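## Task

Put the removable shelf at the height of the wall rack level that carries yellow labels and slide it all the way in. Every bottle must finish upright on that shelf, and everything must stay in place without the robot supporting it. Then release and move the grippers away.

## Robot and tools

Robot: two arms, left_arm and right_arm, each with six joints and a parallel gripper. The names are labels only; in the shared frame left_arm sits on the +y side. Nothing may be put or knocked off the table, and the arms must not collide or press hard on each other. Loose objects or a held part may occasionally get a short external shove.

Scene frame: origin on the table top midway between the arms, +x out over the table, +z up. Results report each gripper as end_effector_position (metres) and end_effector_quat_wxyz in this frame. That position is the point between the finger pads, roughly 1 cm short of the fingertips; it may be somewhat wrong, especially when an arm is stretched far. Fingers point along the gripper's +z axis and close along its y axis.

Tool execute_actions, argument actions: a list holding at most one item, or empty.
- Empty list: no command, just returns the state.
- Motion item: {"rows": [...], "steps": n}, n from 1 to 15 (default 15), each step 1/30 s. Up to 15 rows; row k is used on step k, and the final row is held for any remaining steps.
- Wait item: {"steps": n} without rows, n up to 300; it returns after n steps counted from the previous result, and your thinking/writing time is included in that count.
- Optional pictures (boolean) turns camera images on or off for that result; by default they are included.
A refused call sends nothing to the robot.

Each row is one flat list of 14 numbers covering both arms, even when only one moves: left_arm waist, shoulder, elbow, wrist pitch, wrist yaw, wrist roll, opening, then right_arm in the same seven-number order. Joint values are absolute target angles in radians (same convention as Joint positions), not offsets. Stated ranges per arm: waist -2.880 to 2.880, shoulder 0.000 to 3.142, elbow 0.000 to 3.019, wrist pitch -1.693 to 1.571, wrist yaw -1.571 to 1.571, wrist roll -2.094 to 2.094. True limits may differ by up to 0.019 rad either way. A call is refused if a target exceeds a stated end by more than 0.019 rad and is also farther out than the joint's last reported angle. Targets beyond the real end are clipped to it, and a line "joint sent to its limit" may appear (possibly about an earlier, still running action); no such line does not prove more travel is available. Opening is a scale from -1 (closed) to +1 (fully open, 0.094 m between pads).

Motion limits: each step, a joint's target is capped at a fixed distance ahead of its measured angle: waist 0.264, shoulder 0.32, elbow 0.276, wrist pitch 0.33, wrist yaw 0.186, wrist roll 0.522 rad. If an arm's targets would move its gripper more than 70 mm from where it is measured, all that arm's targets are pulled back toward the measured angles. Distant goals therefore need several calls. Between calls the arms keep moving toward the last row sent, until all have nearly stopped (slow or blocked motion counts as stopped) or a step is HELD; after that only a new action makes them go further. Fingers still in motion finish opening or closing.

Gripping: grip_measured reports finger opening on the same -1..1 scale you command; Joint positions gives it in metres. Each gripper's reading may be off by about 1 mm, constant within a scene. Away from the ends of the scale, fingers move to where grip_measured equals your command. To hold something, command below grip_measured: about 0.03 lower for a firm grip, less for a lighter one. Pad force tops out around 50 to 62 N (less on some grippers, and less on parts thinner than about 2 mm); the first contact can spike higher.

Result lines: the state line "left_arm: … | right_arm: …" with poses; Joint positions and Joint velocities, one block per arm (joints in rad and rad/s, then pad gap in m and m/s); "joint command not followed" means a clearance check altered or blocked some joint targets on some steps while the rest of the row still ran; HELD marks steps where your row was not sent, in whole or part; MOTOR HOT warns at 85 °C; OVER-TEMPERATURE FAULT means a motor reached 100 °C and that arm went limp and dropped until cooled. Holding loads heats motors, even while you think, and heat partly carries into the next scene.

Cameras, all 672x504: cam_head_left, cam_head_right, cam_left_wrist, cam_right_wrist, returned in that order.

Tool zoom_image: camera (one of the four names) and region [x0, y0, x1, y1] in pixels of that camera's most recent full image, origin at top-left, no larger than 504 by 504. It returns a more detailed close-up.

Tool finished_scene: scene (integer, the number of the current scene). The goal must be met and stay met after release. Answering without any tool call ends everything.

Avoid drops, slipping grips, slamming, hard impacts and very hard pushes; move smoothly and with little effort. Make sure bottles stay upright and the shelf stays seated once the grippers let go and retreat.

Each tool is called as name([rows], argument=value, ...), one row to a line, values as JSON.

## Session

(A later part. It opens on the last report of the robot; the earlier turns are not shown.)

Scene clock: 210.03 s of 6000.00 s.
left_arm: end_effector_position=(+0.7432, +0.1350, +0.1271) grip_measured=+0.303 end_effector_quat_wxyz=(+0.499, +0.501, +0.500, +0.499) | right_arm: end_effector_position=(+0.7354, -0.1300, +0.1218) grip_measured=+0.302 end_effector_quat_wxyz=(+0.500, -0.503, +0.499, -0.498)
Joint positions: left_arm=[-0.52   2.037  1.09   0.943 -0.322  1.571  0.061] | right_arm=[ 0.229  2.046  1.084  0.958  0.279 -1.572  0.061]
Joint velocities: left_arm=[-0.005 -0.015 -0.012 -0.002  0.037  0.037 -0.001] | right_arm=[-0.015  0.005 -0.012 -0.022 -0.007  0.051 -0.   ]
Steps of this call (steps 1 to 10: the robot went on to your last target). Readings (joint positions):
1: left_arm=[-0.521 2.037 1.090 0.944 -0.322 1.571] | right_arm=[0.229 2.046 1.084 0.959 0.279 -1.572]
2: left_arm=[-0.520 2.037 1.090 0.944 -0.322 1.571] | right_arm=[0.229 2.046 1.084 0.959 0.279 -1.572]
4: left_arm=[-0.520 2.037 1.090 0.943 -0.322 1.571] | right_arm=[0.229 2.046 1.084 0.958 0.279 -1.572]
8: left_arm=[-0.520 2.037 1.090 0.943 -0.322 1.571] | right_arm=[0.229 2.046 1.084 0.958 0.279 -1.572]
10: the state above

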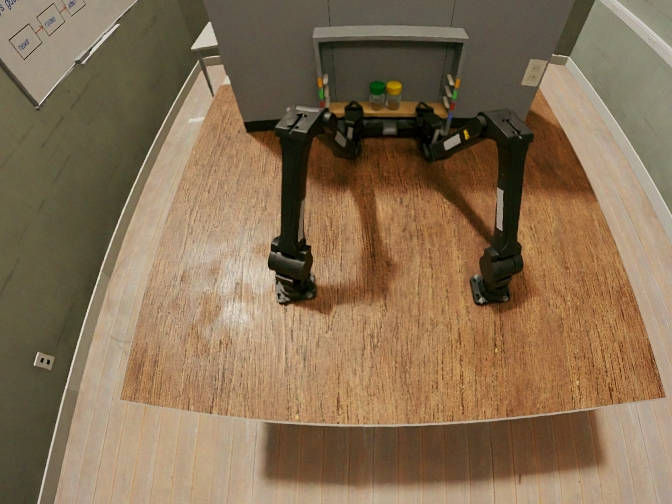

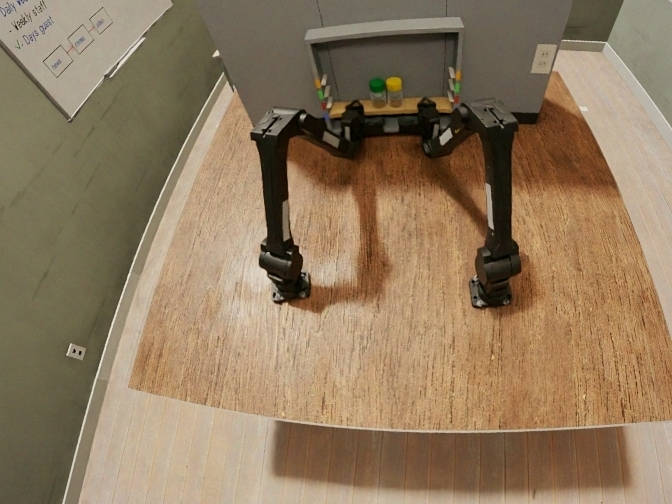

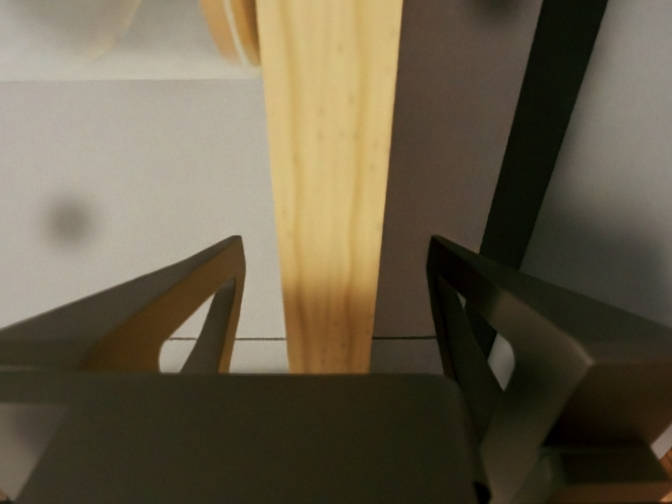

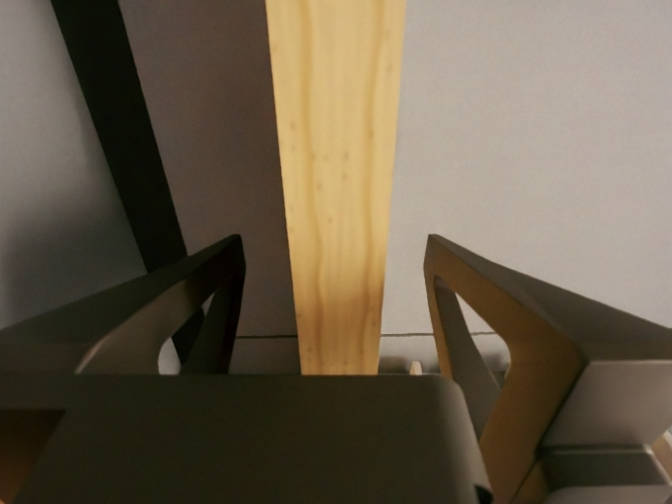

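execute_actions([
  {"rows": [
[-0.5156,2.0603,1.1254,0.9290,-0.3186,1.585,0.2, 0.2202,2.0710,1.1200,0.9470,0.2760,-1.581,0.2],
[-0.5156,2.0603,1.1254,0.9290,-0.3186,1.585,0.1, 0.2202,2.0710,1.1200,0.9470,0.2760,-1.581,0.1],
[-0.5156,2.0603,1.1254,0.9290,-0.3186,1.585,0.0, 0.2202,2.0710,1.1200,0.9470,0.2760,-1.581,0.0],
[-0.5156,2.0603,1.1254,0.9290,-0.3186,1.585,-0.1, 0.2202,2.0710,1.1200,0.9470,0.2760,-1.581,-0.1],
[-0.5156,2.0603,1.1254,0.9290,-0.3186,1.585,-0.2, 0.2202,2.0710,1.1200,0.9470,0.2760,-1.581,-0.2],
[-0.5156,2.0603,1.1254,0.9290,-0.3186,1.585,-0.3, 0.2202,2.0710,1.1200,0.9470,0.2760,-1.581,-0.3],
[-0.5156,2.0603,1.1254,0.9290,-0.3186,1.585,-0.38, 0.2202,2.0710,1.1200,0.9470,0.2760,-1.581,-0.38],
[-0.5156,2.0603,1.1254,0.9290,-0.3186,1.585,-0.44, 0.2202,2.0710,1.1200,0.9470,0.2760,-1.581,-0.44],
[-0.5156,2.0603,1.1254,0.9290,-0.3186,1.585,-0.48, 0.2202,2.0710,1.1200,0.9470,0.2760,-1.581,-0.48],
[-0.5156,2.0603,1.1254,0.9290,-0.3186,1.585,-0.51, 0.2202,2.0710,1.1200,0.9470,0.2760,-1.581,-0.51],
[-0.5156,2.0603,1.1254,0.9290,-0.3186,1.585,-0.54, 0.2202,2.0710,1.1200,0.9470,0.2760,-1.581,-0.54],
[-0.5156,2.0603,1.1254,0.9290,-0.3186,1.585,-0.56, 0.2202,2.0710,1.1200,0.9470,0.2760,-1.581,-0.56],
[-0.5156,2.0603,1.1254,0.9290,-0.3186,1.585,-0.58, 0.2202,2.0710,1.1200,0.9470,0.2760,-1.581,-0.58],
[-0.5156,2.0603,1.1254,0.9290,-0.3186,1.585,-0.60, 0.2202,2.0710,1.1200,0.9470,0.2760,-1.581,-0.60],
[-0.5156,2.0603,1.1254,0.9290,-0.3186,1.585,-0.62, 0.2202,2.0710,1.1200,0.9470,0.2760,-1.581,-0.62]
], "steps": 15},
], pictures=false)

execute_actions([
  {"steps": 12},
])

Scene clock: 227.53 s of 6000.00 s.
left_arm: end_effector_position=(+0.7441, +0.1346, +0.1285) grip_measured=-0.606 end_effector_quat_wxyz=(+0.500, +0.501, +0.500, +0.499) | right_arm: end_effector_position=(+0.7355, -0.1299, +0.1220) grip_measured=-0.606 end_effector_quat_wxyz=(+0.500, -0.503, +0.498, -0.498)
Joint positions: left_arm=[-0.52   2.037  1.093  0.943 -0.321  1.571  0.019] | right_arm=[ 0.229  2.046  1.084  0.958  0.279 -1.573  0.019]
Joint velocities: left_arm=[-0.005 -0.015  0.032  0.012  0.007  0.007 -0.021] | right_arm=[-0.005 -0.005  0.002  0.002  0.007 -0.051 -0.015]
Steps of this call (steps 1 to 15: the robot went on to your last target; steps 16 to 90: nothing new was sent; then 14.00 s passed at rest; steps 91 to 105: all 15 steps of this action). Readings (joint positions):
91: left_arm=[-0.520 2.037 1.090 0.943 -0.321 1.571] | right_arm=[0.229 2.046 1.084 0.958 0.279 -1.572]
92: left_arm=[-0.520 2.037 1.090 0.943 -0.321 1.571] | right_arm=[0.229 2.046 1.084 0.958 0.279 -1.572]
94: left_arm=[-0.520 2.037 1.090 0.943 -0.321 1.571] | right_arm=[0.229 2.046 1.084 0.958 0.279 -1.572]
98: left_arm=[-0.520 2.037 1.090 0.943 -0.321 1.571] | right_arm=[0.229 2.046 1.084 0.958 0.279 -1.572]
105: the state above

Scene clock: 227.93 s of 6000.00 s.
left_arm: end_effector_position=(+0.7444, +0.1345, +0.1289) grip_measured=-0.615 end_effector_quat_wxyz=(+0.500, +0.501, +0.499, +0.500) | right_arm: end_effector_position=(+0.7355, -0.1299, +0.1220) grip_measured=-0.610 end_effector_quat_wxyz=(+0.499, -0.504, +0.497, -0.499)
Joint positions: left_arm=[-0.52   2.037  1.094  0.943 -0.321  1.572  0.018] | right_arm=[ 0.229  2.046  1.084  0.958  0.279 -1.577  0.018]
Joint velocities: left_arm=[-0.015  0.005 -0.012 -0.002 -0.022 -0.066  0.001] | right_arm=[-0.015 -0.015 -0.002  0.012  0.051 -0.007 -0.002]
Steps of this call (steps 1 to 12: the robot went on to your last target). Readings (joint positions):
1: left_arm=[-0.520 2.037 1.094 0.943 -0.321 1.571] | right_arm=[0.229 2.046 1.084 0.958 0.279 -1.575]
2: left_arm=[-0.520 2.037 1.094 0.943 -0.321 1.571] | right_arm=[0.229 2.046 1.084 0.958 0.279 -1.576]
4: left_arm=[-0.520 2.037 1.094 0.943 -0.321 1.572] | right_arm=[0.229 2.046 1.084 0.958 0.279 -1.577]
8: left_arm=[-0.520 2.037 1.094 0.943 -0.321 1.572] | right_arm=[0.229 2.046 1.084 0.958 0.279 -1.577]
12: the state above

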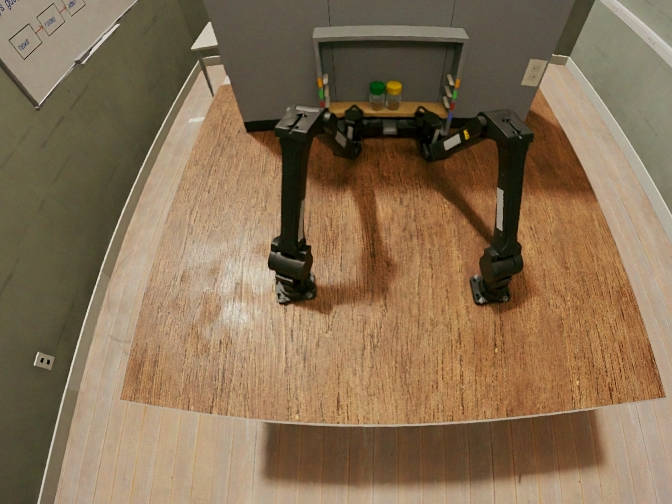

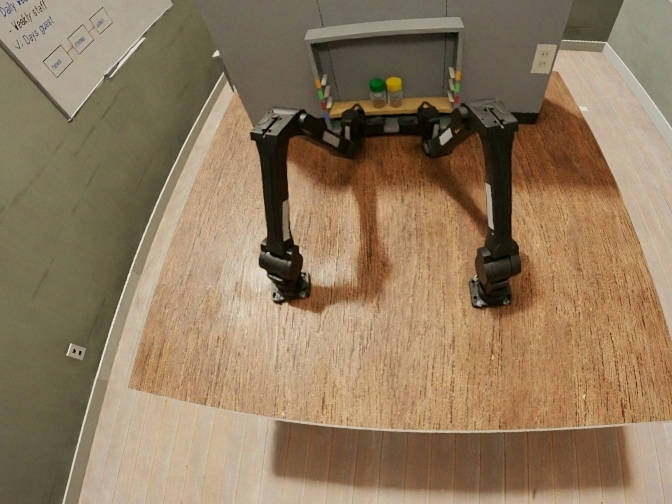

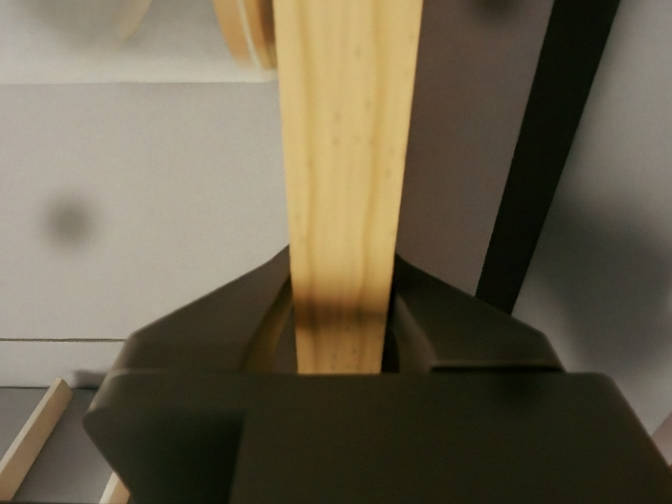

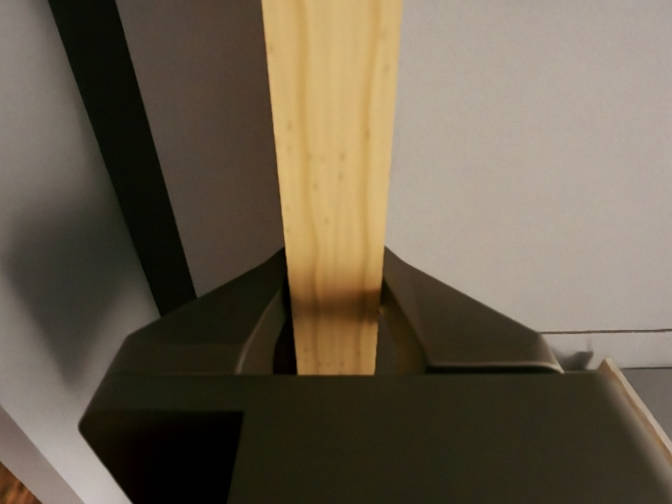

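execute_actions([
  {"rows": [
[-0.5156,2.0603,1.1254,0.9290,-0.3186,1.58,-0.635, 0.2202,2.0710,1.1200,0.9470,0.2760,-1.581,-0.635],
[-0.5156,2.0603,1.1254,0.9290,-0.3186,1.58,-0.65, 0.2202,2.0710,1.1200,0.9470,0.2760,-1.581,-0.65],
[-0.5156,2.0500,1.1254,0.9290,-0.3186,1.58,-0.66, 0.2202,2.0600,1.1200,0.9470,0.2760,-1.581,-0.66],
[-0.5156,2.0400,1.1254,0.9290,-0.3186,1.58,-0.66, 0.2202,2.0500,1.1200,0.9470,0.2760,-1.581,-0.66],
[-0.5156,2.0300,1.1254,0.9290,-0.3186,1.58,-0.66, 0.2202,2.0400,1.1200,0.9470,0.2760,-1.581,-0.66],
[-0.5156,2.0220,1.1254,0.9290,-0.3186,1.58,-0.66, 0.2202,2.0310,1.1200,0.9460,0.2760,-1.581,-0.66],
[-0.5156,2.0160,1.1254,0.9280,-0.3186,1.58,-0.66, 0.2202,2.0250,1.1200,0.9450,0.2760,-1.581,-0.66],
[-0.5156,2.0110,1.1254,0.9270,-0.3186,1.58,-0.66, 0.2202,2.0200,1.1200,0.9430,0.2760,-1.581,-0.66],
[-0.5156,2.0070,1.1254,0.9250,-0.3186,1.58,-0.66, 0.2202,2.0160,1.1200,0.9410,0.2760,-1.581,-0.66],
[-0.5156,2.0030,1.1254,0.9240,-0.3186,1.58,-0.66, 0.2202,2.0120,1.1200,0.9390,0.2760,-1.581,-0.66],
[-0.5156,2.0000,1.1254,0.9220,-0.3186,1.58,-0.66, 0.2202,2.0090,1.1200,0.9370,0.2760,-1.581,-0.66],
[-0.5156,1.9970,1.1254,0.9210,-0.3186,1.58,-0.66, 0.2202,2.0060,1.1200,0.9360,0.2760,-1.581,-0.66],
[-0.5156,1.9950,1.1254,0.9200,-0.3186,1.58,-0.66, 0.2202,2.0040,1.1200,0.9350,0.2760,-1.581,-0.66]
], "steps": 15},
], pictures=false)

execute_actions([
  {"steps": 12},
])

Scene clock: 246.40 s of 6000.00 s.
left_arm: end_effector_position=(+0.7444, +0.1345, +0.1298) grip_measured=-0.639 end_effector_quat_wxyz=(+0.498, +0.502, +0.500, +0.499) | right_arm: end_effector_position=(+0.7356, -0.1300, +0.1241) grip_measured=-0.626 end_effector_quat_wxyz=(+0.495, -0.509, +0.499, -0.497)
Joint positions: left_arm=[-0.52   2.033  1.094  0.934 -0.321  1.573  0.017] | right_arm=[ 0.228  2.035  1.084  0.935  0.279 -1.579  0.018]
Joint velocities: left_arm=[ 0.005 -0.015 -0.017 -0.022 -0.051  0.037 -0.   ] | right_arm=[-0.024  0.005 -0.002 -0.002 -0.022  0.007  0.   ]
Steps of this call (steps 1 to 15: the robot went on to your last target; steps 16 to 90: nothing new was sent; then 14.97 s passed at rest; steps 91 to 105: all 15 steps of this action). Readings (joint positions):
91: left_arm=[-0.520 2.037 1.094 0.943 -0.321 1.572] | right_arm=[0.229 2.046 1.084 0.958 0.279 -1.577]
92: left_arm=[-0.520 2.037 1.094 0.943 -0.321 1.572] | right_arm=[0.229 2.046 1.084 0.958 0.279 -1.578]
94: left_arm=[-0.520 2.037 1.094 0.943 -0.321 1.572] | right_arm=[0.229 2.046 1.084 0.958 0.279 -1.578]
98: left_arm=[-0.520 2.037 1.094 0.943 -0.321 1.573] | right_arm=[0.229 2.043 1.084 0.953 0.279 -1.579]
105: the state above

Scene clock: 246.80 s of 6000.00 s.
left_arm: end_effector_position=(+0.7444, +0.1345, +0.1299) grip_measured=-0.639 end_effector_quat_wxyz=(+0.498, +0.503, +0.500, +0.499) | right_arm: end_effector_position=(+0.7356, -0.1300, +0.1241) grip_measured=-0.626 end_effector_quat_wxyz=(+0.495, -0.509, +0.499, -0.497)
Joint positions: left_arm=[-0.52   2.032  1.094  0.933 -0.321  1.573  0.017] | right_arm=[ 0.228  2.034  1.084  0.934  0.279 -1.579  0.018]
Joint velocities: left_arm=[-0.015 -0.005 -0.022  0.002  0.051 -0.066 -0.001] | right_arm=[-0.005 -0.005 -0.017 -0.027 -0.022 -0.007 -0.002]
Steps of this call (steps 1 to 12: the robot went on to your last target). Readings (joint positions):
1: left_arm=[-0.520 2.032 1.094 0.933 -0.321 1.573] | right_arm=[0.228 2.035 1.084 0.934 0.279 -1.579]
2: left_arm=[-0.520 2.032 1.094 0.933 -0.321 1.573] | right_arm=[0.228 2.035 1.084 0.934 0.279 -1.579]
4: left_arm=[-0.520 2.032 1.094 0.933 -0.321 1.573] | right_arm=[0.228 2.034 1.084 0.934 0.279 -1.579]
8: left_arm=[-0.520 2.032 1.094 0.933 -0.321 1.573] | right_arm=[0.228 2.034 1.084 0.934 0.279 -1.579]
12: the state above

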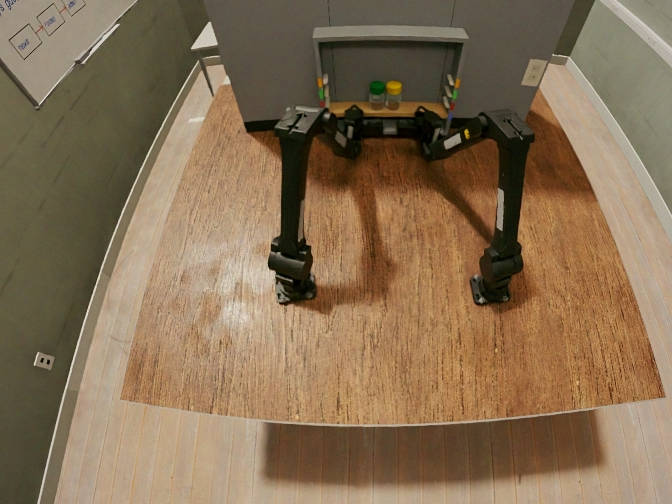

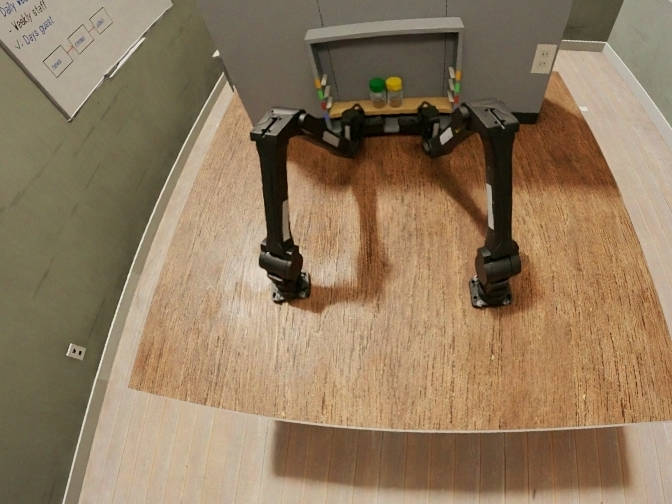

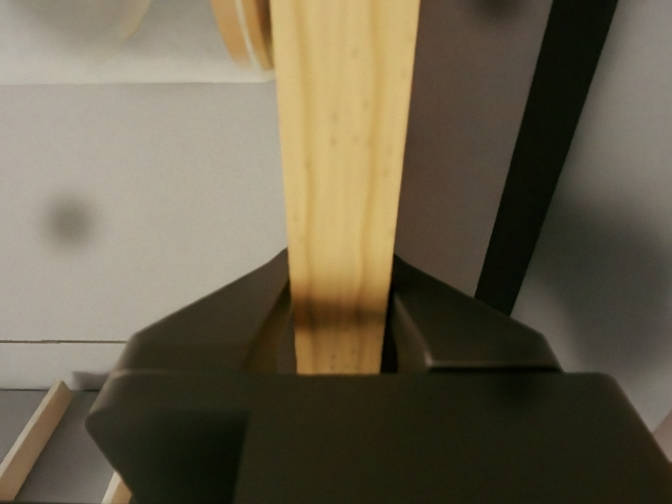

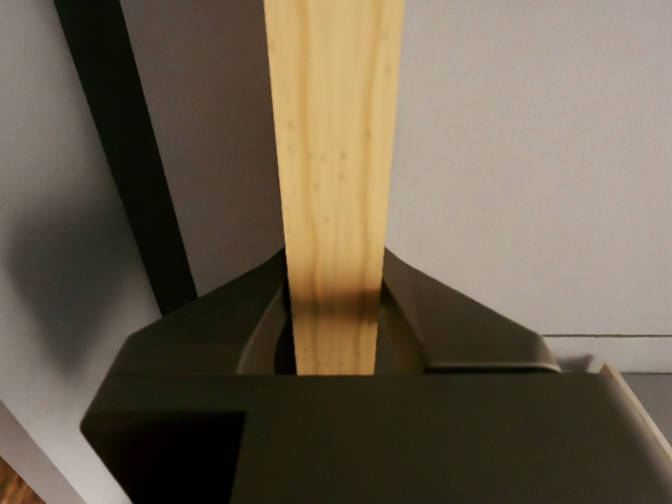

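execute_actions([
  {"rows": [
[-0.5156,1.9925,1.1265,0.9240,-0.3186,1.58,-0.67, 0.2202,2.0015,1.1210,0.9390,0.2760,-1.581,-0.665],
[-0.5156,1.9900,1.1275,0.9280,-0.3186,1.58,-0.68, 0.2202,1.9990,1.1220,0.9430,0.2760,-1.581,-0.665],
[-0.5156,1.9875,1.1285,0.9320,-0.3186,1.58,-0.68, 0.2202,1.9965,1.1230,0.9470,0.2760,-1.581,-0.665],
[-0.5156,1.9850,1.1295,0.9360,-0.3186,1.58,-0.68, 0.2202,1.9940,1.1240,0.9510,0.2760,-1.581,-0.665],
[-0.5156,1.9825,1.1305,0.9400,-0.3186,1.58,-0.68, 0.2202,1.9915,1.1250,0.9550,0.2760,-1.581,-0.665],
[-0.5156,1.9800,1.1315,0.9440,-0.3186,1.58,-0.68, 0.2202,1.9890,1.1260,0.9590,0.2760,-1.581,-0.665],
[-0.5156,1.9775,1.1325,0.9480,-0.3186,1.58,-0.68, 0.2202,1.9870,1.1270,0.9630,0.2760,-1.581,-0.665],
[-0.5156,1.9750,1.1335,0.9510,-0.3186,1.58,-0.68, 0.2202,1.9850,1.1280,0.9660,0.2760,-1.581,-0.665],
[-0.5156,1.9725,1.1345,0.9540,-0.3186,1.58,-0.68, 0.2202,1.9830,1.1290,0.9690,0.2760,-1.581,-0.665],
[-0.5156,1.9700,1.1355,0.9560,-0.3186,1.58,-0.68, 0.2202,1.9810,1.1300,0.9710,0.2760,-1.581,-0.665],
[-0.5156,1.9675,1.1365,0.9580,-0.3186,1.58,-0.68, 0.2202,1.9785,1.1310,0.9730,0.2760,-1.581,-0.665],
[-0.5156,1.9650,1.1375,0.9590,-0.3186,1.58,-0.68, 0.2202,1.9760,1.1325,0.9740,0.2760,-1.581,-0.665],
[-0.5156,1.9625,1.1385,0.9600,-0.3186,1.58,-0.68, 0.2202,1.9740,1.1340,0.9750,0.2760,-1.581,-0.665],
[-0.5156,1.9600,1.1400,0.9600,-0.3186,1.58,-0.68, 0.2202,1.9720,1.1350,0.9750,0.2760,-1.581,-0.665]
], "steps": 15},
], pictures=false)

execute_actions([
  {"steps": 12},
])

Scene clock: 260.83 s of 6000.00 s.
left_arm: end_effector_position=(+0.7443, +0.1345, +0.1352) grip_measured=-0.639 end_effector_quat_wxyz=(+0.501, +0.500, +0.499, +0.500) | right_arm: end_effector_position=(+0.7356, -0.1300, +0.1304) grip_measured=-0.626 end_effector_quat_wxyz=(+0.497, -0.507, +0.497, -0.500)
Joint positions: left_arm=[-0.52   2.025  1.094  0.933 -0.321  1.573  0.017] | right_arm=[ 0.228  2.025  1.084  0.934  0.279 -1.581  0.018]
Joint velocities: left_arm=[ 0.005 -0.034 -0.007  0.017  0.007  0.037 -0.001] | right_arm=[ 0.005 -0.044  0.002 -0.002 -0.037 -0.051 -0.   ]
Steps of this call (steps 1 to 15: the robot went on to your last target; steps 16 to 90: nothing new was sent; then 10.53 s passed at rest; steps 91 to 105: all 15 steps of this action). Readings (joint positions):
91: left_arm=[-0.520 2.032 1.094 0.933 -0.321 1.573] | right_arm=[0.228 2.034 1.084 0.934 0.279 -1.579]
92: left_arm=[-0.520 2.032 1.094 0.933 -0.321 1.573] | right_arm=[0.228 2.034 1.084 0.934 0.279 -1.579]
94: left_arm=[-0.520 2.032 1.094 0.933 -0.321 1.573] | right_arm=[0.228 2.033 1.084 0.934 0.279 -1.579]
98: left_arm=[-0.520 2.030 1.094 0.933 -0.321 1.573] | right_arm=[0.228 2.032 1.084 0.934 0.279 -1.579]
105: the state above

Scene clock: 261.23 s of 6000.00 s.
left_arm: end_effector_position=(+0.7443, +0.1346, +0.1412) grip_measured=-0.639 end_effector_quat_wxyz=(+0.504, +0.497, +0.497, +0.502) | right_arm: end_effector_position=(+0.7356, -0.1300, +0.1367) grip_measured=-0.626 end_effector_quat_wxyz=(+0.499, -0.505, +0.494, -0.502)
Joint positions: left_arm=[-0.52   2.016  1.094  0.933 -0.321  1.573  0.017] | right_arm=[ 0.228  2.016  1.084  0.934  0.279 -1.584  0.018]
Joint velocities: left_arm=[-0.005 -0.015  0.017 -0.002 -0.022 -0.037  0.001] | right_arm=[-0.005 -0.015 -0.002  0.002  0.007 -0.037  0.001]
Steps of this call (steps 1 to 12: the robot went on to your last target). Readings (joint positions):
1: left_arm=[-0.520 2.023 1.094 0.933 -0.321 1.573] | right_arm=[0.228 2.023 1.084 0.934 0.279 -1.581]
2: left_arm=[-0.520 2.021 1.094 0.933 -0.321 1.573] | right_arm=[0.228 2.022 1.084 0.934 0.279 -1.582]
4: left_arm=[-0.520 2.018 1.094 0.933 -0.321 1.573] | right_arm=[0.228 2.019 1.084 0.934 0.279 -1.583]
8: left_arm=[-0.520 2.016 1.094 0.933 -0.321 1.573] | right_arm=[0.228 2.016 1.084 0.934 0.279 -1.584]
12: the state above

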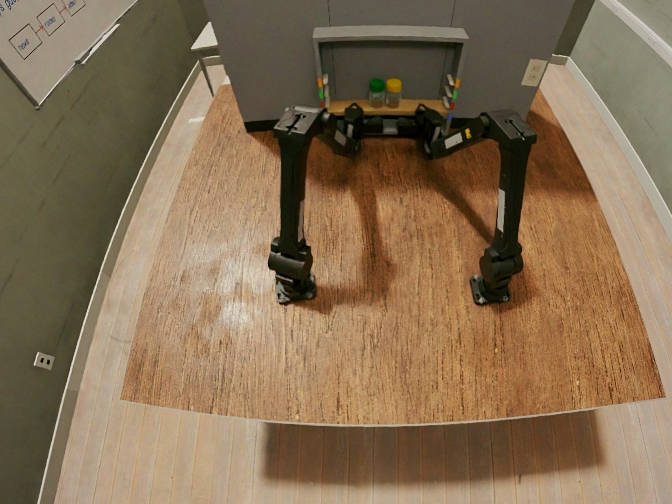

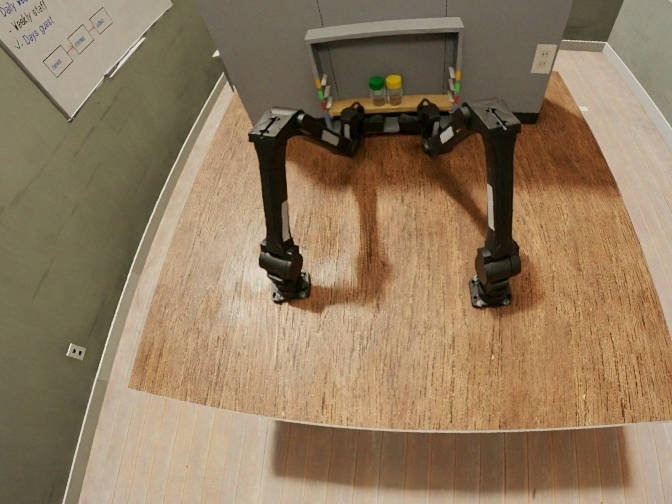

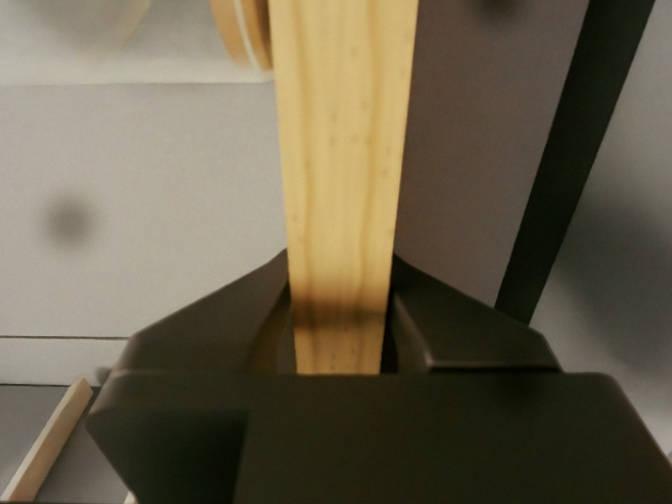

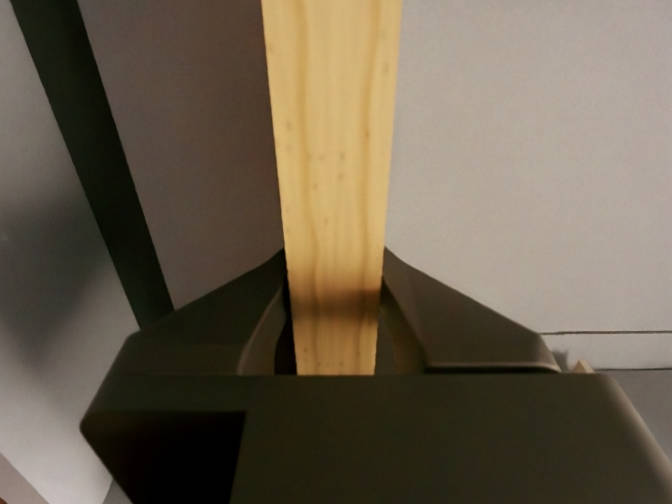

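execute_actions([
  {"rows": [
[-0.519,1.960,1.130,0.968,-0.320,1.575,-0.68, 0.225,1.972,1.124,0.977,0.278,-1.58,-0.665],
[-0.522,1.960,1.120,0.976,-0.322,1.575,-0.68, 0.230,1.972,1.112,0.979,0.280,-1.58,-0.665],
[-0.525,1.960,1.112,0.983,-0.323,1.575,-0.68, 0.234,1.972,1.101,0.980,0.281,-1.58,-0.665],
[-0.5253,1.9594,1.1108,0.9835,-0.3233,1.575,-0.68, 0.2343,1.9714,1.0998,0.9806,0.2812,-1.58,-0.665],
[-0.5258,1.9581,1.1084,0.9846,-0.3238,1.575,-0.68, 0.2348,1.9702,1.0973,0.9818,0.2817,-1.58,-0.665],
[-0.5266,1.9563,1.1048,0.9862,-0.3245,1.575,-0.68, 0.2355,1.9684,1.0936,0.9836,0.2824,-1.58,-0.665],
[-0.5277,1.9538,1.0999,0.9884,-0.3255,1.575,-0.68, 0.2365,1.9661,1.0887,0.9860,0.2834,-1.58,-0.665],
[-0.5291,1.9507,1.0939,0.9911,-0.3268,1.575,-0.68, 0.2378,1.9631,1.0826,0.9890,0.2846,-1.58,-0.665],
[-0.5307,1.9470,1.0867,0.9943,-0.3283,1.575,-0.68, 0.2393,1.9595,1.0752,0.9926,0.2860,-1.58,-0.665],
[-0.5326,1.9426,1.0782,0.9981,-0.3300,1.575,-0.68, 0.2410,1.9554,1.0666,0.9968,0.2877,-1.58,-0.665],
[-0.5345,1.9383,1.0698,1.0019,-0.3318,1.575,-0.68, 0.2428,1.9512,1.0580,1.0010,0.2894,-1.58,-0.665],
[-0.5363,1.9340,1.0613,1.0057,-0.3335,1.575,-0.68, 0.2445,1.9471,1.0493,1.0052,0.2911,-1.58,-0.665],
[-0.5385,1.9290,1.0517,1.0100,-0.3355,1.575,-0.68, 0.2465,1.9423,1.0395,1.0100,0.2930,-1.58,-0.665],
[-0.5407,1.9240,1.0421,1.0143,-0.3375,1.575,-0.68, 0.2485,1.9375,1.0297,1.0148,0.2949,-1.58,-0.665],
[-0.5426,1.9197,1.0336,1.0181,-0.3393,1.575,-0.68, 0.2503,1.9334,1.0211,1.0190,0.2966,-1.58,-0.665]
], "steps": 15},
], pictures=false)

execute_actions([
  {"rows": [
[-0.5444,1.9154,1.0252,1.0219,-0.3410,1.575,-0.68, 0.2520,1.9292,1.0124,1.0232,0.2983,-1.58,-0.665],
[-0.5463,1.9110,1.0167,1.0257,-0.3428,1.575,-0.68, 0.2538,1.9251,1.0038,1.0274,0.3000,-1.58,-0.665],
[-0.5480,1.9073,1.0095,1.0289,-0.3443,1.575,-0.68, 0.2553,1.9215,0.9965,1.0310,0.3014,-1.58,-0.665],
[-0.5493,1.9042,1.0035,1.0316,-0.3455,1.575,-0.68, 0.2565,1.9185,0.9903,1.0340,0.3026,-1.58,-0.665],
[-0.5504,1.9017,0.9986,1.0338,-0.3465,1.575,-0.68, 0.2575,1.9162,0.9854,1.0364,0.3036,-1.58,-0.665],
[-0.5512,1.8999,0.9950,1.0354,-0.3473,1.575,-0.68, 0.2583,1.9144,0.9817,1.0382,0.3043,-1.58,-0.665],
[-0.5517,1.8986,0.9926,1.0365,-0.3478,1.575,-0.68, 0.2588,1.9132,0.9792,1.0394,0.3048,-1.58,-0.665],
[-0.552,1.898,0.9914,1.037,-0.348,1.575,-0.68, 0.259,1.9126,0.978,1.040,0.305,-1.58,-0.665]
], "steps": 15},
])

Scene clock: 318.50 s of 6000.00 s.
left_arm: end_effector_position=(+0.7247, +0.1364, +0.1400) grip_measured=-0.639 end_effector_quat_wxyz=(+0.502, +0.497, +0.498, +0.503) | right_arm: end_effector_position=(+0.7172, -0.1277, +0.1359) grip_measured=-0.626 end_effector_quat_wxyz=(+0.499, -0.506, +0.494, -0.501)
Joint positions: left_arm=[-0.53   1.987  1.034  0.964 -0.335  1.573  0.017] | right_arm=[ 0.242  1.99   1.029  0.961  0.29  -1.585  0.018]
Joint velocities: left_arm=[-0.073 -0.151 -0.276  0.125 -0.11   0.007 -0.001] | right_arm=[ 0.054 -0.151 -0.291  0.125  0.022  0.022 -0.001]
Steps of this call (steps 1 to 15: the robot went on to your last target; steps 16 to 90: nothing new was sent; then 53.77 s passed at rest; steps 91 to 105: all 15 steps of this action). Readings (joint positions):
91: left_arm=[-0.520 2.016 1.094 0.933 -0.321 1.573] | right_arm=[0.228 2.016 1.084 0.934 0.279 -1.584]
92: left_arm=[-0.520 2.016 1.094 0.933 -0.321 1.573] | right_arm=[0.228 2.016 1.084 0.934 0.279 -1.584]
94: left_arm=[-0.520 2.016 1.094 0.934 -0.321 1.573] | right_arm=[0.228 2.016 1.084 0.934 0.279 -1.584]
98: left_arm=[-0.521 2.014 1.088 0.940 -0.323 1.573] | right_arm=[0.229 2.015 1.082 0.936 0.279 -1.585]
105: the state above

Scene clock: 319.00 s of 6000.00 s.
left_arm: end_effector_position=(+0.7047, +0.1358, +0.1430) grip_measured=-0.639 end_effector_quat_wxyz=(+0.504, +0.496, +0.498, +0.503) | right_arm: end_effector_position=(+0.6972, -0.1278, +0.1386) grip_measured=-0.626 end_effector_quat_wxyz=(+0.500, -0.504, +0.493, -0.502)
Joint positions: left_arm=[-0.543  1.953  0.975  0.992 -0.347  1.573  0.017] | right_arm=[ 0.253  1.956  0.969  0.992  0.3   -1.586  0.018]
Joint velocities: left_arm=[-0.005 -0.005 -0.017 -0.017 -0.007 -0.022 -0.001] | right_arm=[-0.015 -0.005 -0.012  0.002 -0.022 -0.022  0.001]
Steps of this call (steps 1 to 15: all 15 steps of this action). Readings (joint positions):
1: left_arm=[-0.532 1.982 1.024 0.968 -0.337 1.573] | right_arm=[0.243 1.985 1.020 0.965 0.292 -1.585]
2: left_arm=[-0.534 1.977 1.015 0.972 -0.339 1.573] | right_arm=[0.245 1.980 1.011 0.970 0.293 -1.585]
4: left_arm=[-0.538 1.968 0.998 0.979 -0.342 1.573] | right_arm=[0.248 1.970 0.994 0.978 0.296 -1.585]
8: left_arm=[-0.543 1.955 0.978 0.989 -0.346 1.573] | right_arm=[0.252 1.958 0.973 0.989 0.300 -1.585]
15: the state above

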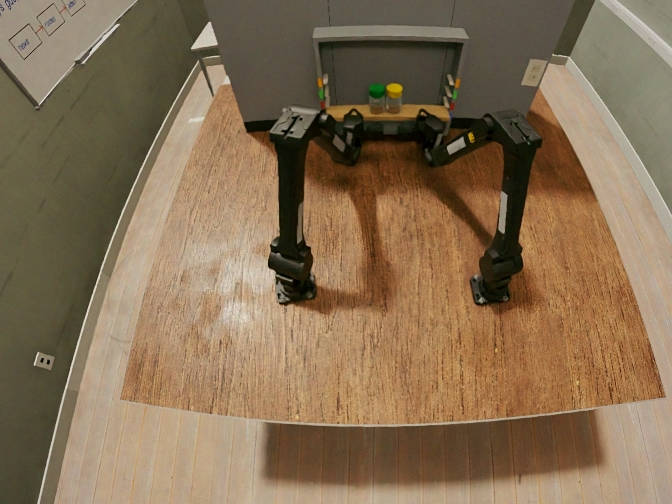

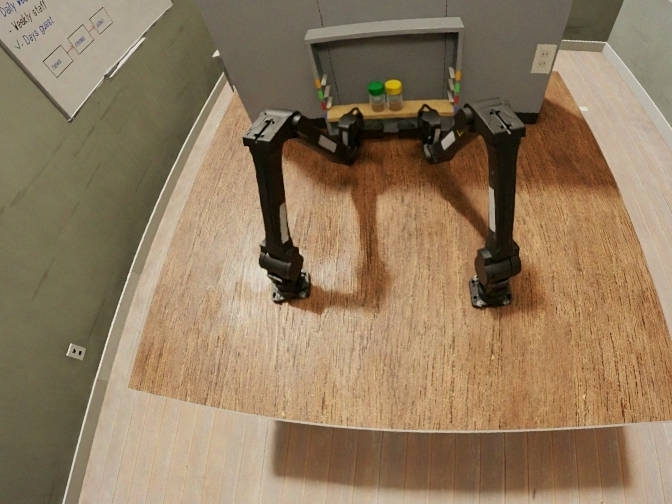

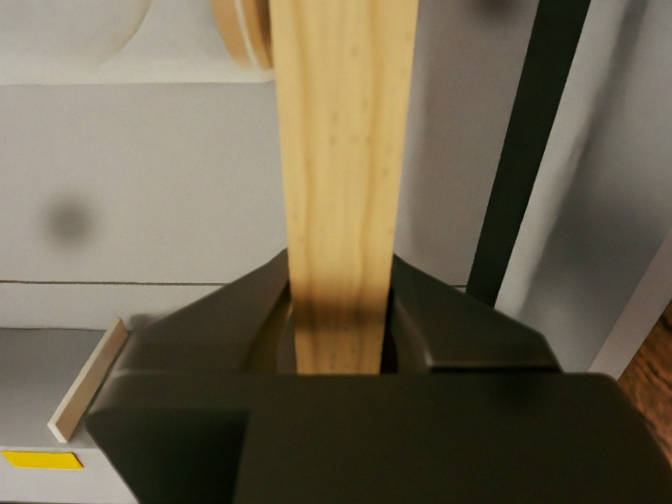

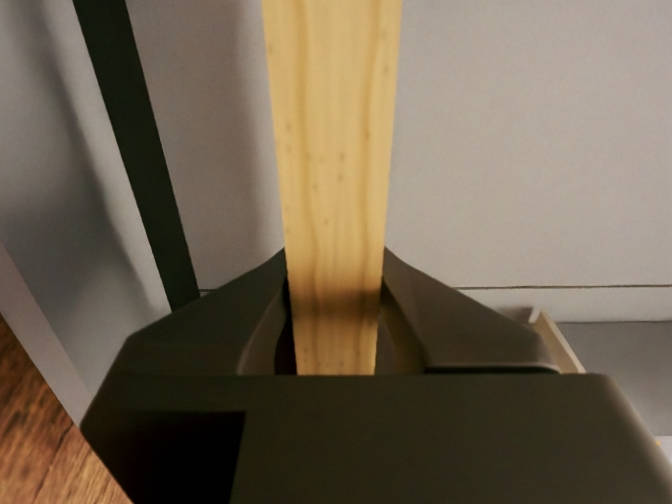

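execute_actions([
  {"rows": [
[-0.5523,1.8974,0.9902,1.0376,-0.3483,1.575,-0.68, 0.2592,1.9120,0.9767,1.0406,0.3053,-1.58,-0.665],
[-0.5532,1.8960,0.9871,1.0390,-0.3491,1.575,-0.68, 0.2598,1.9105,0.9736,1.0421,0.3059,-1.58,-0.665],
[-0.5545,1.8936,0.9821,1.0413,-0.3504,1.575,-0.68, 0.2608,1.9081,0.9685,1.0446,0.3069,-1.58,-0.665],
[-0.5562,1.8907,0.9759,1.0441,-0.3520,1.575,-0.68, 0.2620,1.9052,0.9621,1.0476,0.3082,-1.58,-0.665],
[-0.5582,1.8872,0.9685,1.0476,-0.3539,1.575,-0.68, 0.2634,1.9016,0.9545,1.0513,0.3098,-1.58,-0.665],
[-0.5605,1.8832,0.9599,1.0516,-0.3562,1.575,-0.68, 0.2650,1.8974,0.9456,1.0556,0.3116,-1.58,-0.665],
[-0.5632,1.8785,0.9500,1.0561,-0.3587,1.575,-0.68, 0.2669,1.8927,0.9355,1.0605,0.3136,-1.58,-0.665],
[-0.5661,1.8736,0.9394,1.0610,-0.3614,1.575,-0.68, 0.2690,1.8876,0.9247,1.0657,0.3158,-1.58,-0.665],
[-0.5691,1.8683,0.9283,1.0661,-0.3643,1.575,-0.68, 0.2711,1.8823,0.9132,1.0712,0.3181,-1.58,-0.665],
[-0.5723,1.8628,0.9166,1.0715,-0.3674,1.575,-0.68, 0.2733,1.8766,0.9012,1.0770,0.3205,-1.58,-0.665],
[-0.5755,1.8573,0.9048,1.0770,-0.3704,1.575,-0.68, 0.2756,1.8710,0.8891,1.0828,0.3230,-1.58,-0.665],
[-0.5788,1.8514,0.8924,1.0827,-0.3736,1.575,-0.68, 0.2780,1.8650,0.8764,1.0889,0.3256,-1.58,-0.665],
[-0.5822,1.8456,0.8801,1.0884,-0.3768,1.575,-0.68, 0.2803,1.8591,0.8637,1.0950,0.3281,-1.58,-0.665],
[-0.5855,1.8398,0.8677,1.0941,-0.3800,1.575,-0.68, 0.2827,1.8531,0.8510,1.1011,0.3307,-1.58,-0.665],
[-0.5891,1.8342,0.8560,1.0997,-0.3836,1.575,-0.68, 0.2859,1.8474,0.8392,1.1068,0.3339,-1.58,-0.665]
], "steps": 15},
], pictures=false)

execute_actions([
  {"rows": [
[-0.5926,1.8285,0.8443,1.1052,-0.3871,1.575,-0.68, 0.2891,1.8416,0.8273,1.1125,0.3371,-1.58,-0.665],
[-0.5962,1.8229,0.8327,1.1108,-0.3907,1.575,-0.68, 0.2923,1.8359,0.8155,1.1183,0.3403,-1.58,-0.665],
[-0.5995,1.8176,0.8216,1.1160,-0.3940,1.575,-0.68, 0.2953,1.8305,0.8042,1.1237,0.3433,-1.58,-0.665],
[-0.6029,1.8122,0.8105,1.1213,-0.3974,1.575,-0.68, 0.2984,1.8250,0.7929,1.1291,0.3464,-1.58,-0.665],
[-0.6061,1.8071,0.8000,1.1263,-0.4006,1.575,-0.68, 0.3013,1.8199,0.7823,1.1343,0.3493,-1.58,-0.665],
[-0.6091,1.8024,0.7900,1.1310,-0.4036,1.575,-0.68, 0.3040,1.8150,0.7722,1.1391,0.3520,-1.58,-0.665],
[-0.6119,1.7979,0.7807,1.1354,-0.4064,1.575,-0.68, 0.3065,1.8104,0.7627,1.1437,0.3545,-1.58,-0.665],
[-0.6144,1.7939,0.7725,1.1393,-0.4089,1.575,-0.68, 0.3088,1.8064,0.7544,1.1477,0.3568,-1.58,-0.665],
[-0.6166,1.7905,0.7655,1.1427,-0.4111,1.575,-0.68, 0.3107,1.8030,0.7473,1.1512,0.3587,-1.58,-0.665],
[-0.6183,1.7877,0.7597,1.1454,-0.4128,1.575,-0.68, 0.3123,1.8001,0.7414,1.1540,0.3603,-1.58,-0.665],
[-0.6198,1.7855,0.7550,1.1477,-0.4143,1.575,-0.68, 0.3136,1.7978,0.7366,1.1563,0.3616,-1.58,-0.665],
[-0.6206,1.7841,0.7521,1.1490,-0.4151,1.575,-0.68, 0.3144,1.7964,0.7337,1.1577,0.3624,-1.58,-0.665],
[-0.621,1.7835,0.7509,1.1496,-0.4155,1.575,-0.68, 0.3147,1.7958,0.7325,1.1583,0.3627,-1.58,-0.665]
], "steps": 15},
], pictures=false)

execute_actions([
  {"steps": 8},
])

Scene clock: 363.23 s of 6000.00 s.
left_arm: end_effector_position=(+0.6650, +0.1340, +0.1394) grip_measured=-0.639 end_effector_quat_wxyz=(+0.501, +0.498, +0.499, +0.501) | right_arm: end_effector_position=(+0.6573, -0.1293, +0.1351) grip_measured=-0.626 end_effector_quat_wxyz=(+0.498, -0.506, +0.494, -0.501)
Joint positions: left_arm=[-0.575  1.9    0.863  1.043 -0.378  1.573  0.017] | right_arm=[ 0.276  1.901  0.853  1.046  0.325 -1.586  0.018]
Joint velocities: left_arm=[-0.122 -0.2   -0.33   0.173 -0.095  0.022 -0.001] | right_arm=[ 0.093 -0.19  -0.349  0.164  0.11  -0.007 -0.001]
Steps of this call (steps 1 to 15: the robot went on to your last target; steps 16 to 90: nothing new was sent; then 40.73 s passed at rest; steps 91 to 105: all 15 steps of this action). Readings (joint positions):
91: left_arm=[-0.543 1.953 0.975 0.992 -0.347 1.573] | right_arm=[0.253 1.956 0.969 0.992 0.300 -1.586]
92: left_arm=[-0.543 1.953 0.975 0.992 -0.347 1.573] | right_arm=[0.253 1.956 0.969 0.992 0.301 -1.586]
94: left_arm=[-0.544 1.952 0.972 0.994 -0.348 1.573] | right_arm=[0.253 1.954 0.966 0.994 0.302 -1.586]
98: left_arm=[-0.552 1.940 0.945 1.006 -0.355 1.573] | right_arm=[0.259 1.942 0.937 1.008 0.308 -1.586]
105: the state above

Scene clock: 363.73 s of 6000.00 s.
left_arm: end_effector_position=(+0.6186, +0.1339, +0.1407) grip_measured=-0.639 end_effector_quat_wxyz=(+0.502, +0.498, +0.498, +0.501) | right_arm: end_effector_position=(+0.6108, -0.1286, +0.1360) grip_measured=-0.626 end_effector_quat_wxyz=(+0.499, -0.507, +0.494, -0.501)
Joint positions: left_arm=[-0.614  1.832  0.736  1.103 -0.415  1.573  0.017] | right_arm=[ 0.312  1.834  0.724  1.109  0.358 -1.586  0.018]
Joint velocities: left_arm=[ 0.005 -0.005 -0.012  0.012 -0.007  0.022  0.001] | right_arm=[ 0.005 -0.005 -0.002  0.007  0.037  0.007 -0.001]
Steps of this call (steps 1 to 15: all 15 steps of this action). Readings (joint positions):
1: left_arm=[-0.578 1.893 0.851 1.048 -0.381 1.573] | right_arm=[0.279 1.895 0.840 1.053 0.328 -1.586]
2: left_arm=[-0.582 1.887 0.839 1.054 -0.385 1.573] | right_arm=[0.282 1.888 0.828 1.058 0.331 -1.586]
4: left_arm=[-0.589 1.875 0.816 1.065 -0.392 1.573] | right_arm=[0.288 1.876 0.805 1.070 0.337 -1.586]
8: left_arm=[-0.602 1.852 0.774 1.085 -0.405 1.573] | right_arm=[0.300 1.854 0.762 1.091 0.349 -1.586]
15: the state above

Scene clock: 364.00 s of 6000.00 s.
left_arm: end_effector_position=(+0.6185, +0.1340, +0.1407) grip_measured=-0.639 end_effector_quat_wxyz=(+0.503, +0.498, +0.498, +0.501) | right_arm: end_effector_position=(+0.6108, -0.1286, +0.1361) grip_measured=-0.626 end_effector_quat_wxyz=(+0.499, -0.506, +0.493, -0.501)
Joint positions: left_arm=[-0.614  1.832  0.736  1.104 -0.415  1.573  0.017] | right_arm=[ 0.312  1.834  0.724  1.11   0.358 -1.586  0.018]
Joint velocities: left_arm=[ 0.005 -0.005 -0.007 -0.007 -0.037  0.037 -0.001] | right_arm=[-0.024 -0.005  0.012 -0.002  0.051 -0.066  0.   ]
Steps of this call (steps 1 to 8: the robot went on to your last target). Readings (joint positions):
1: left_arm=[-0.614 1.832 0.736 1.104 -0.415 1.573] | right_arm=[0.312 1.834 0.724 1.110 0.358 -1.586]
2: left_arm=[-0.614 1.832 0.736 1.104 -0.415 1.573] | right_arm=[0.312 1.834 0.724 1.110 0.358 -1.586]
4: left_arm=[-0.614 1.832 0.736 1.104 -0.415 1.573] | right_arm=[0.312 1.834 0.724 1.110 0.358 -1.586]
8: the state above

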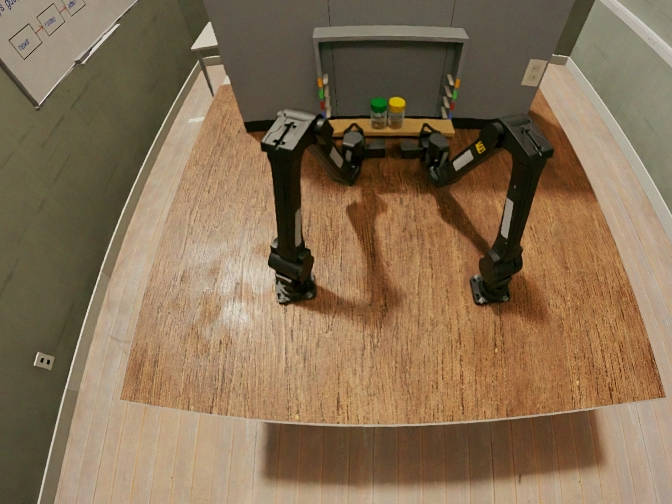

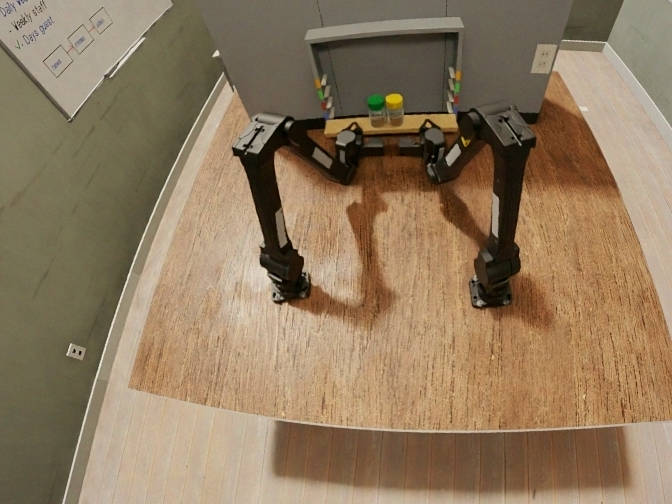

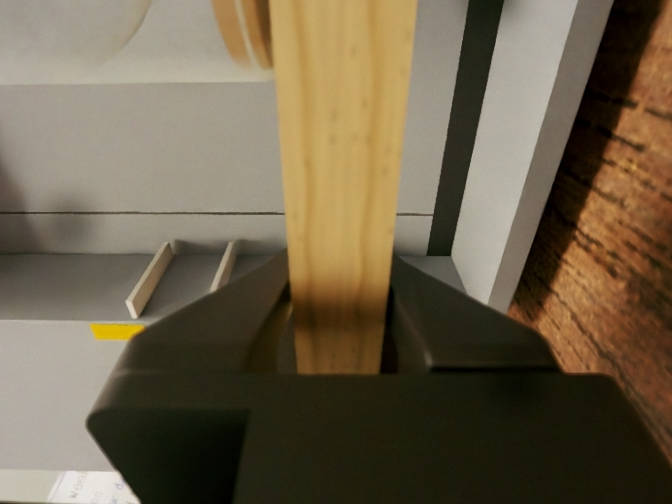

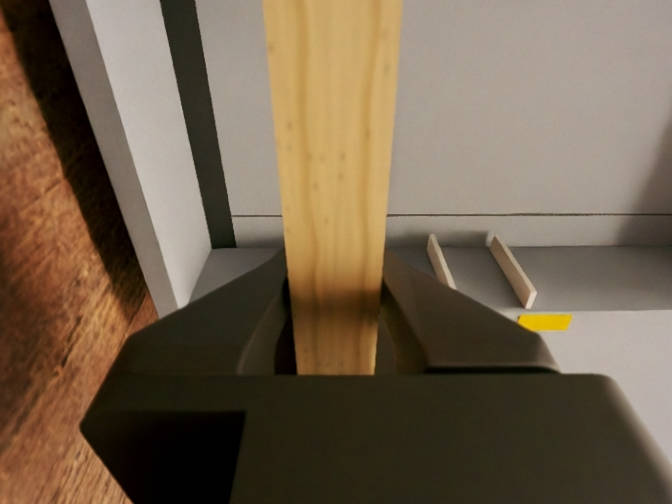

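zoom_image(camera="cam_head_left", region=[300, 60, 480, 170])

zoom_image(camera="cam_head_right", region=[300, 60, 480, 170])

Region (300, 60, 480, 170) of cam_head_left's 672x504 image, scaled by 2.800, with more detail than that image has.

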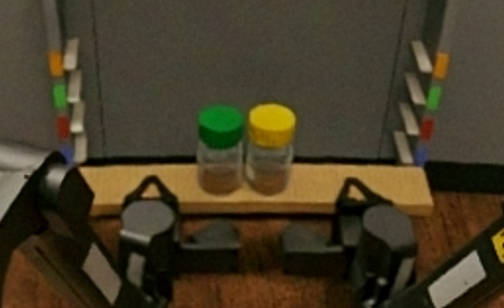

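Region (300, 60, 480, 170) of cam_head_right's 672x504 image, scaled by 2.800, with more detail than that image has.

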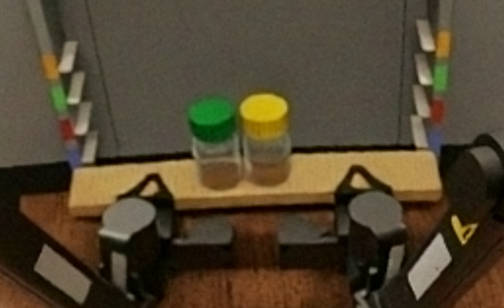

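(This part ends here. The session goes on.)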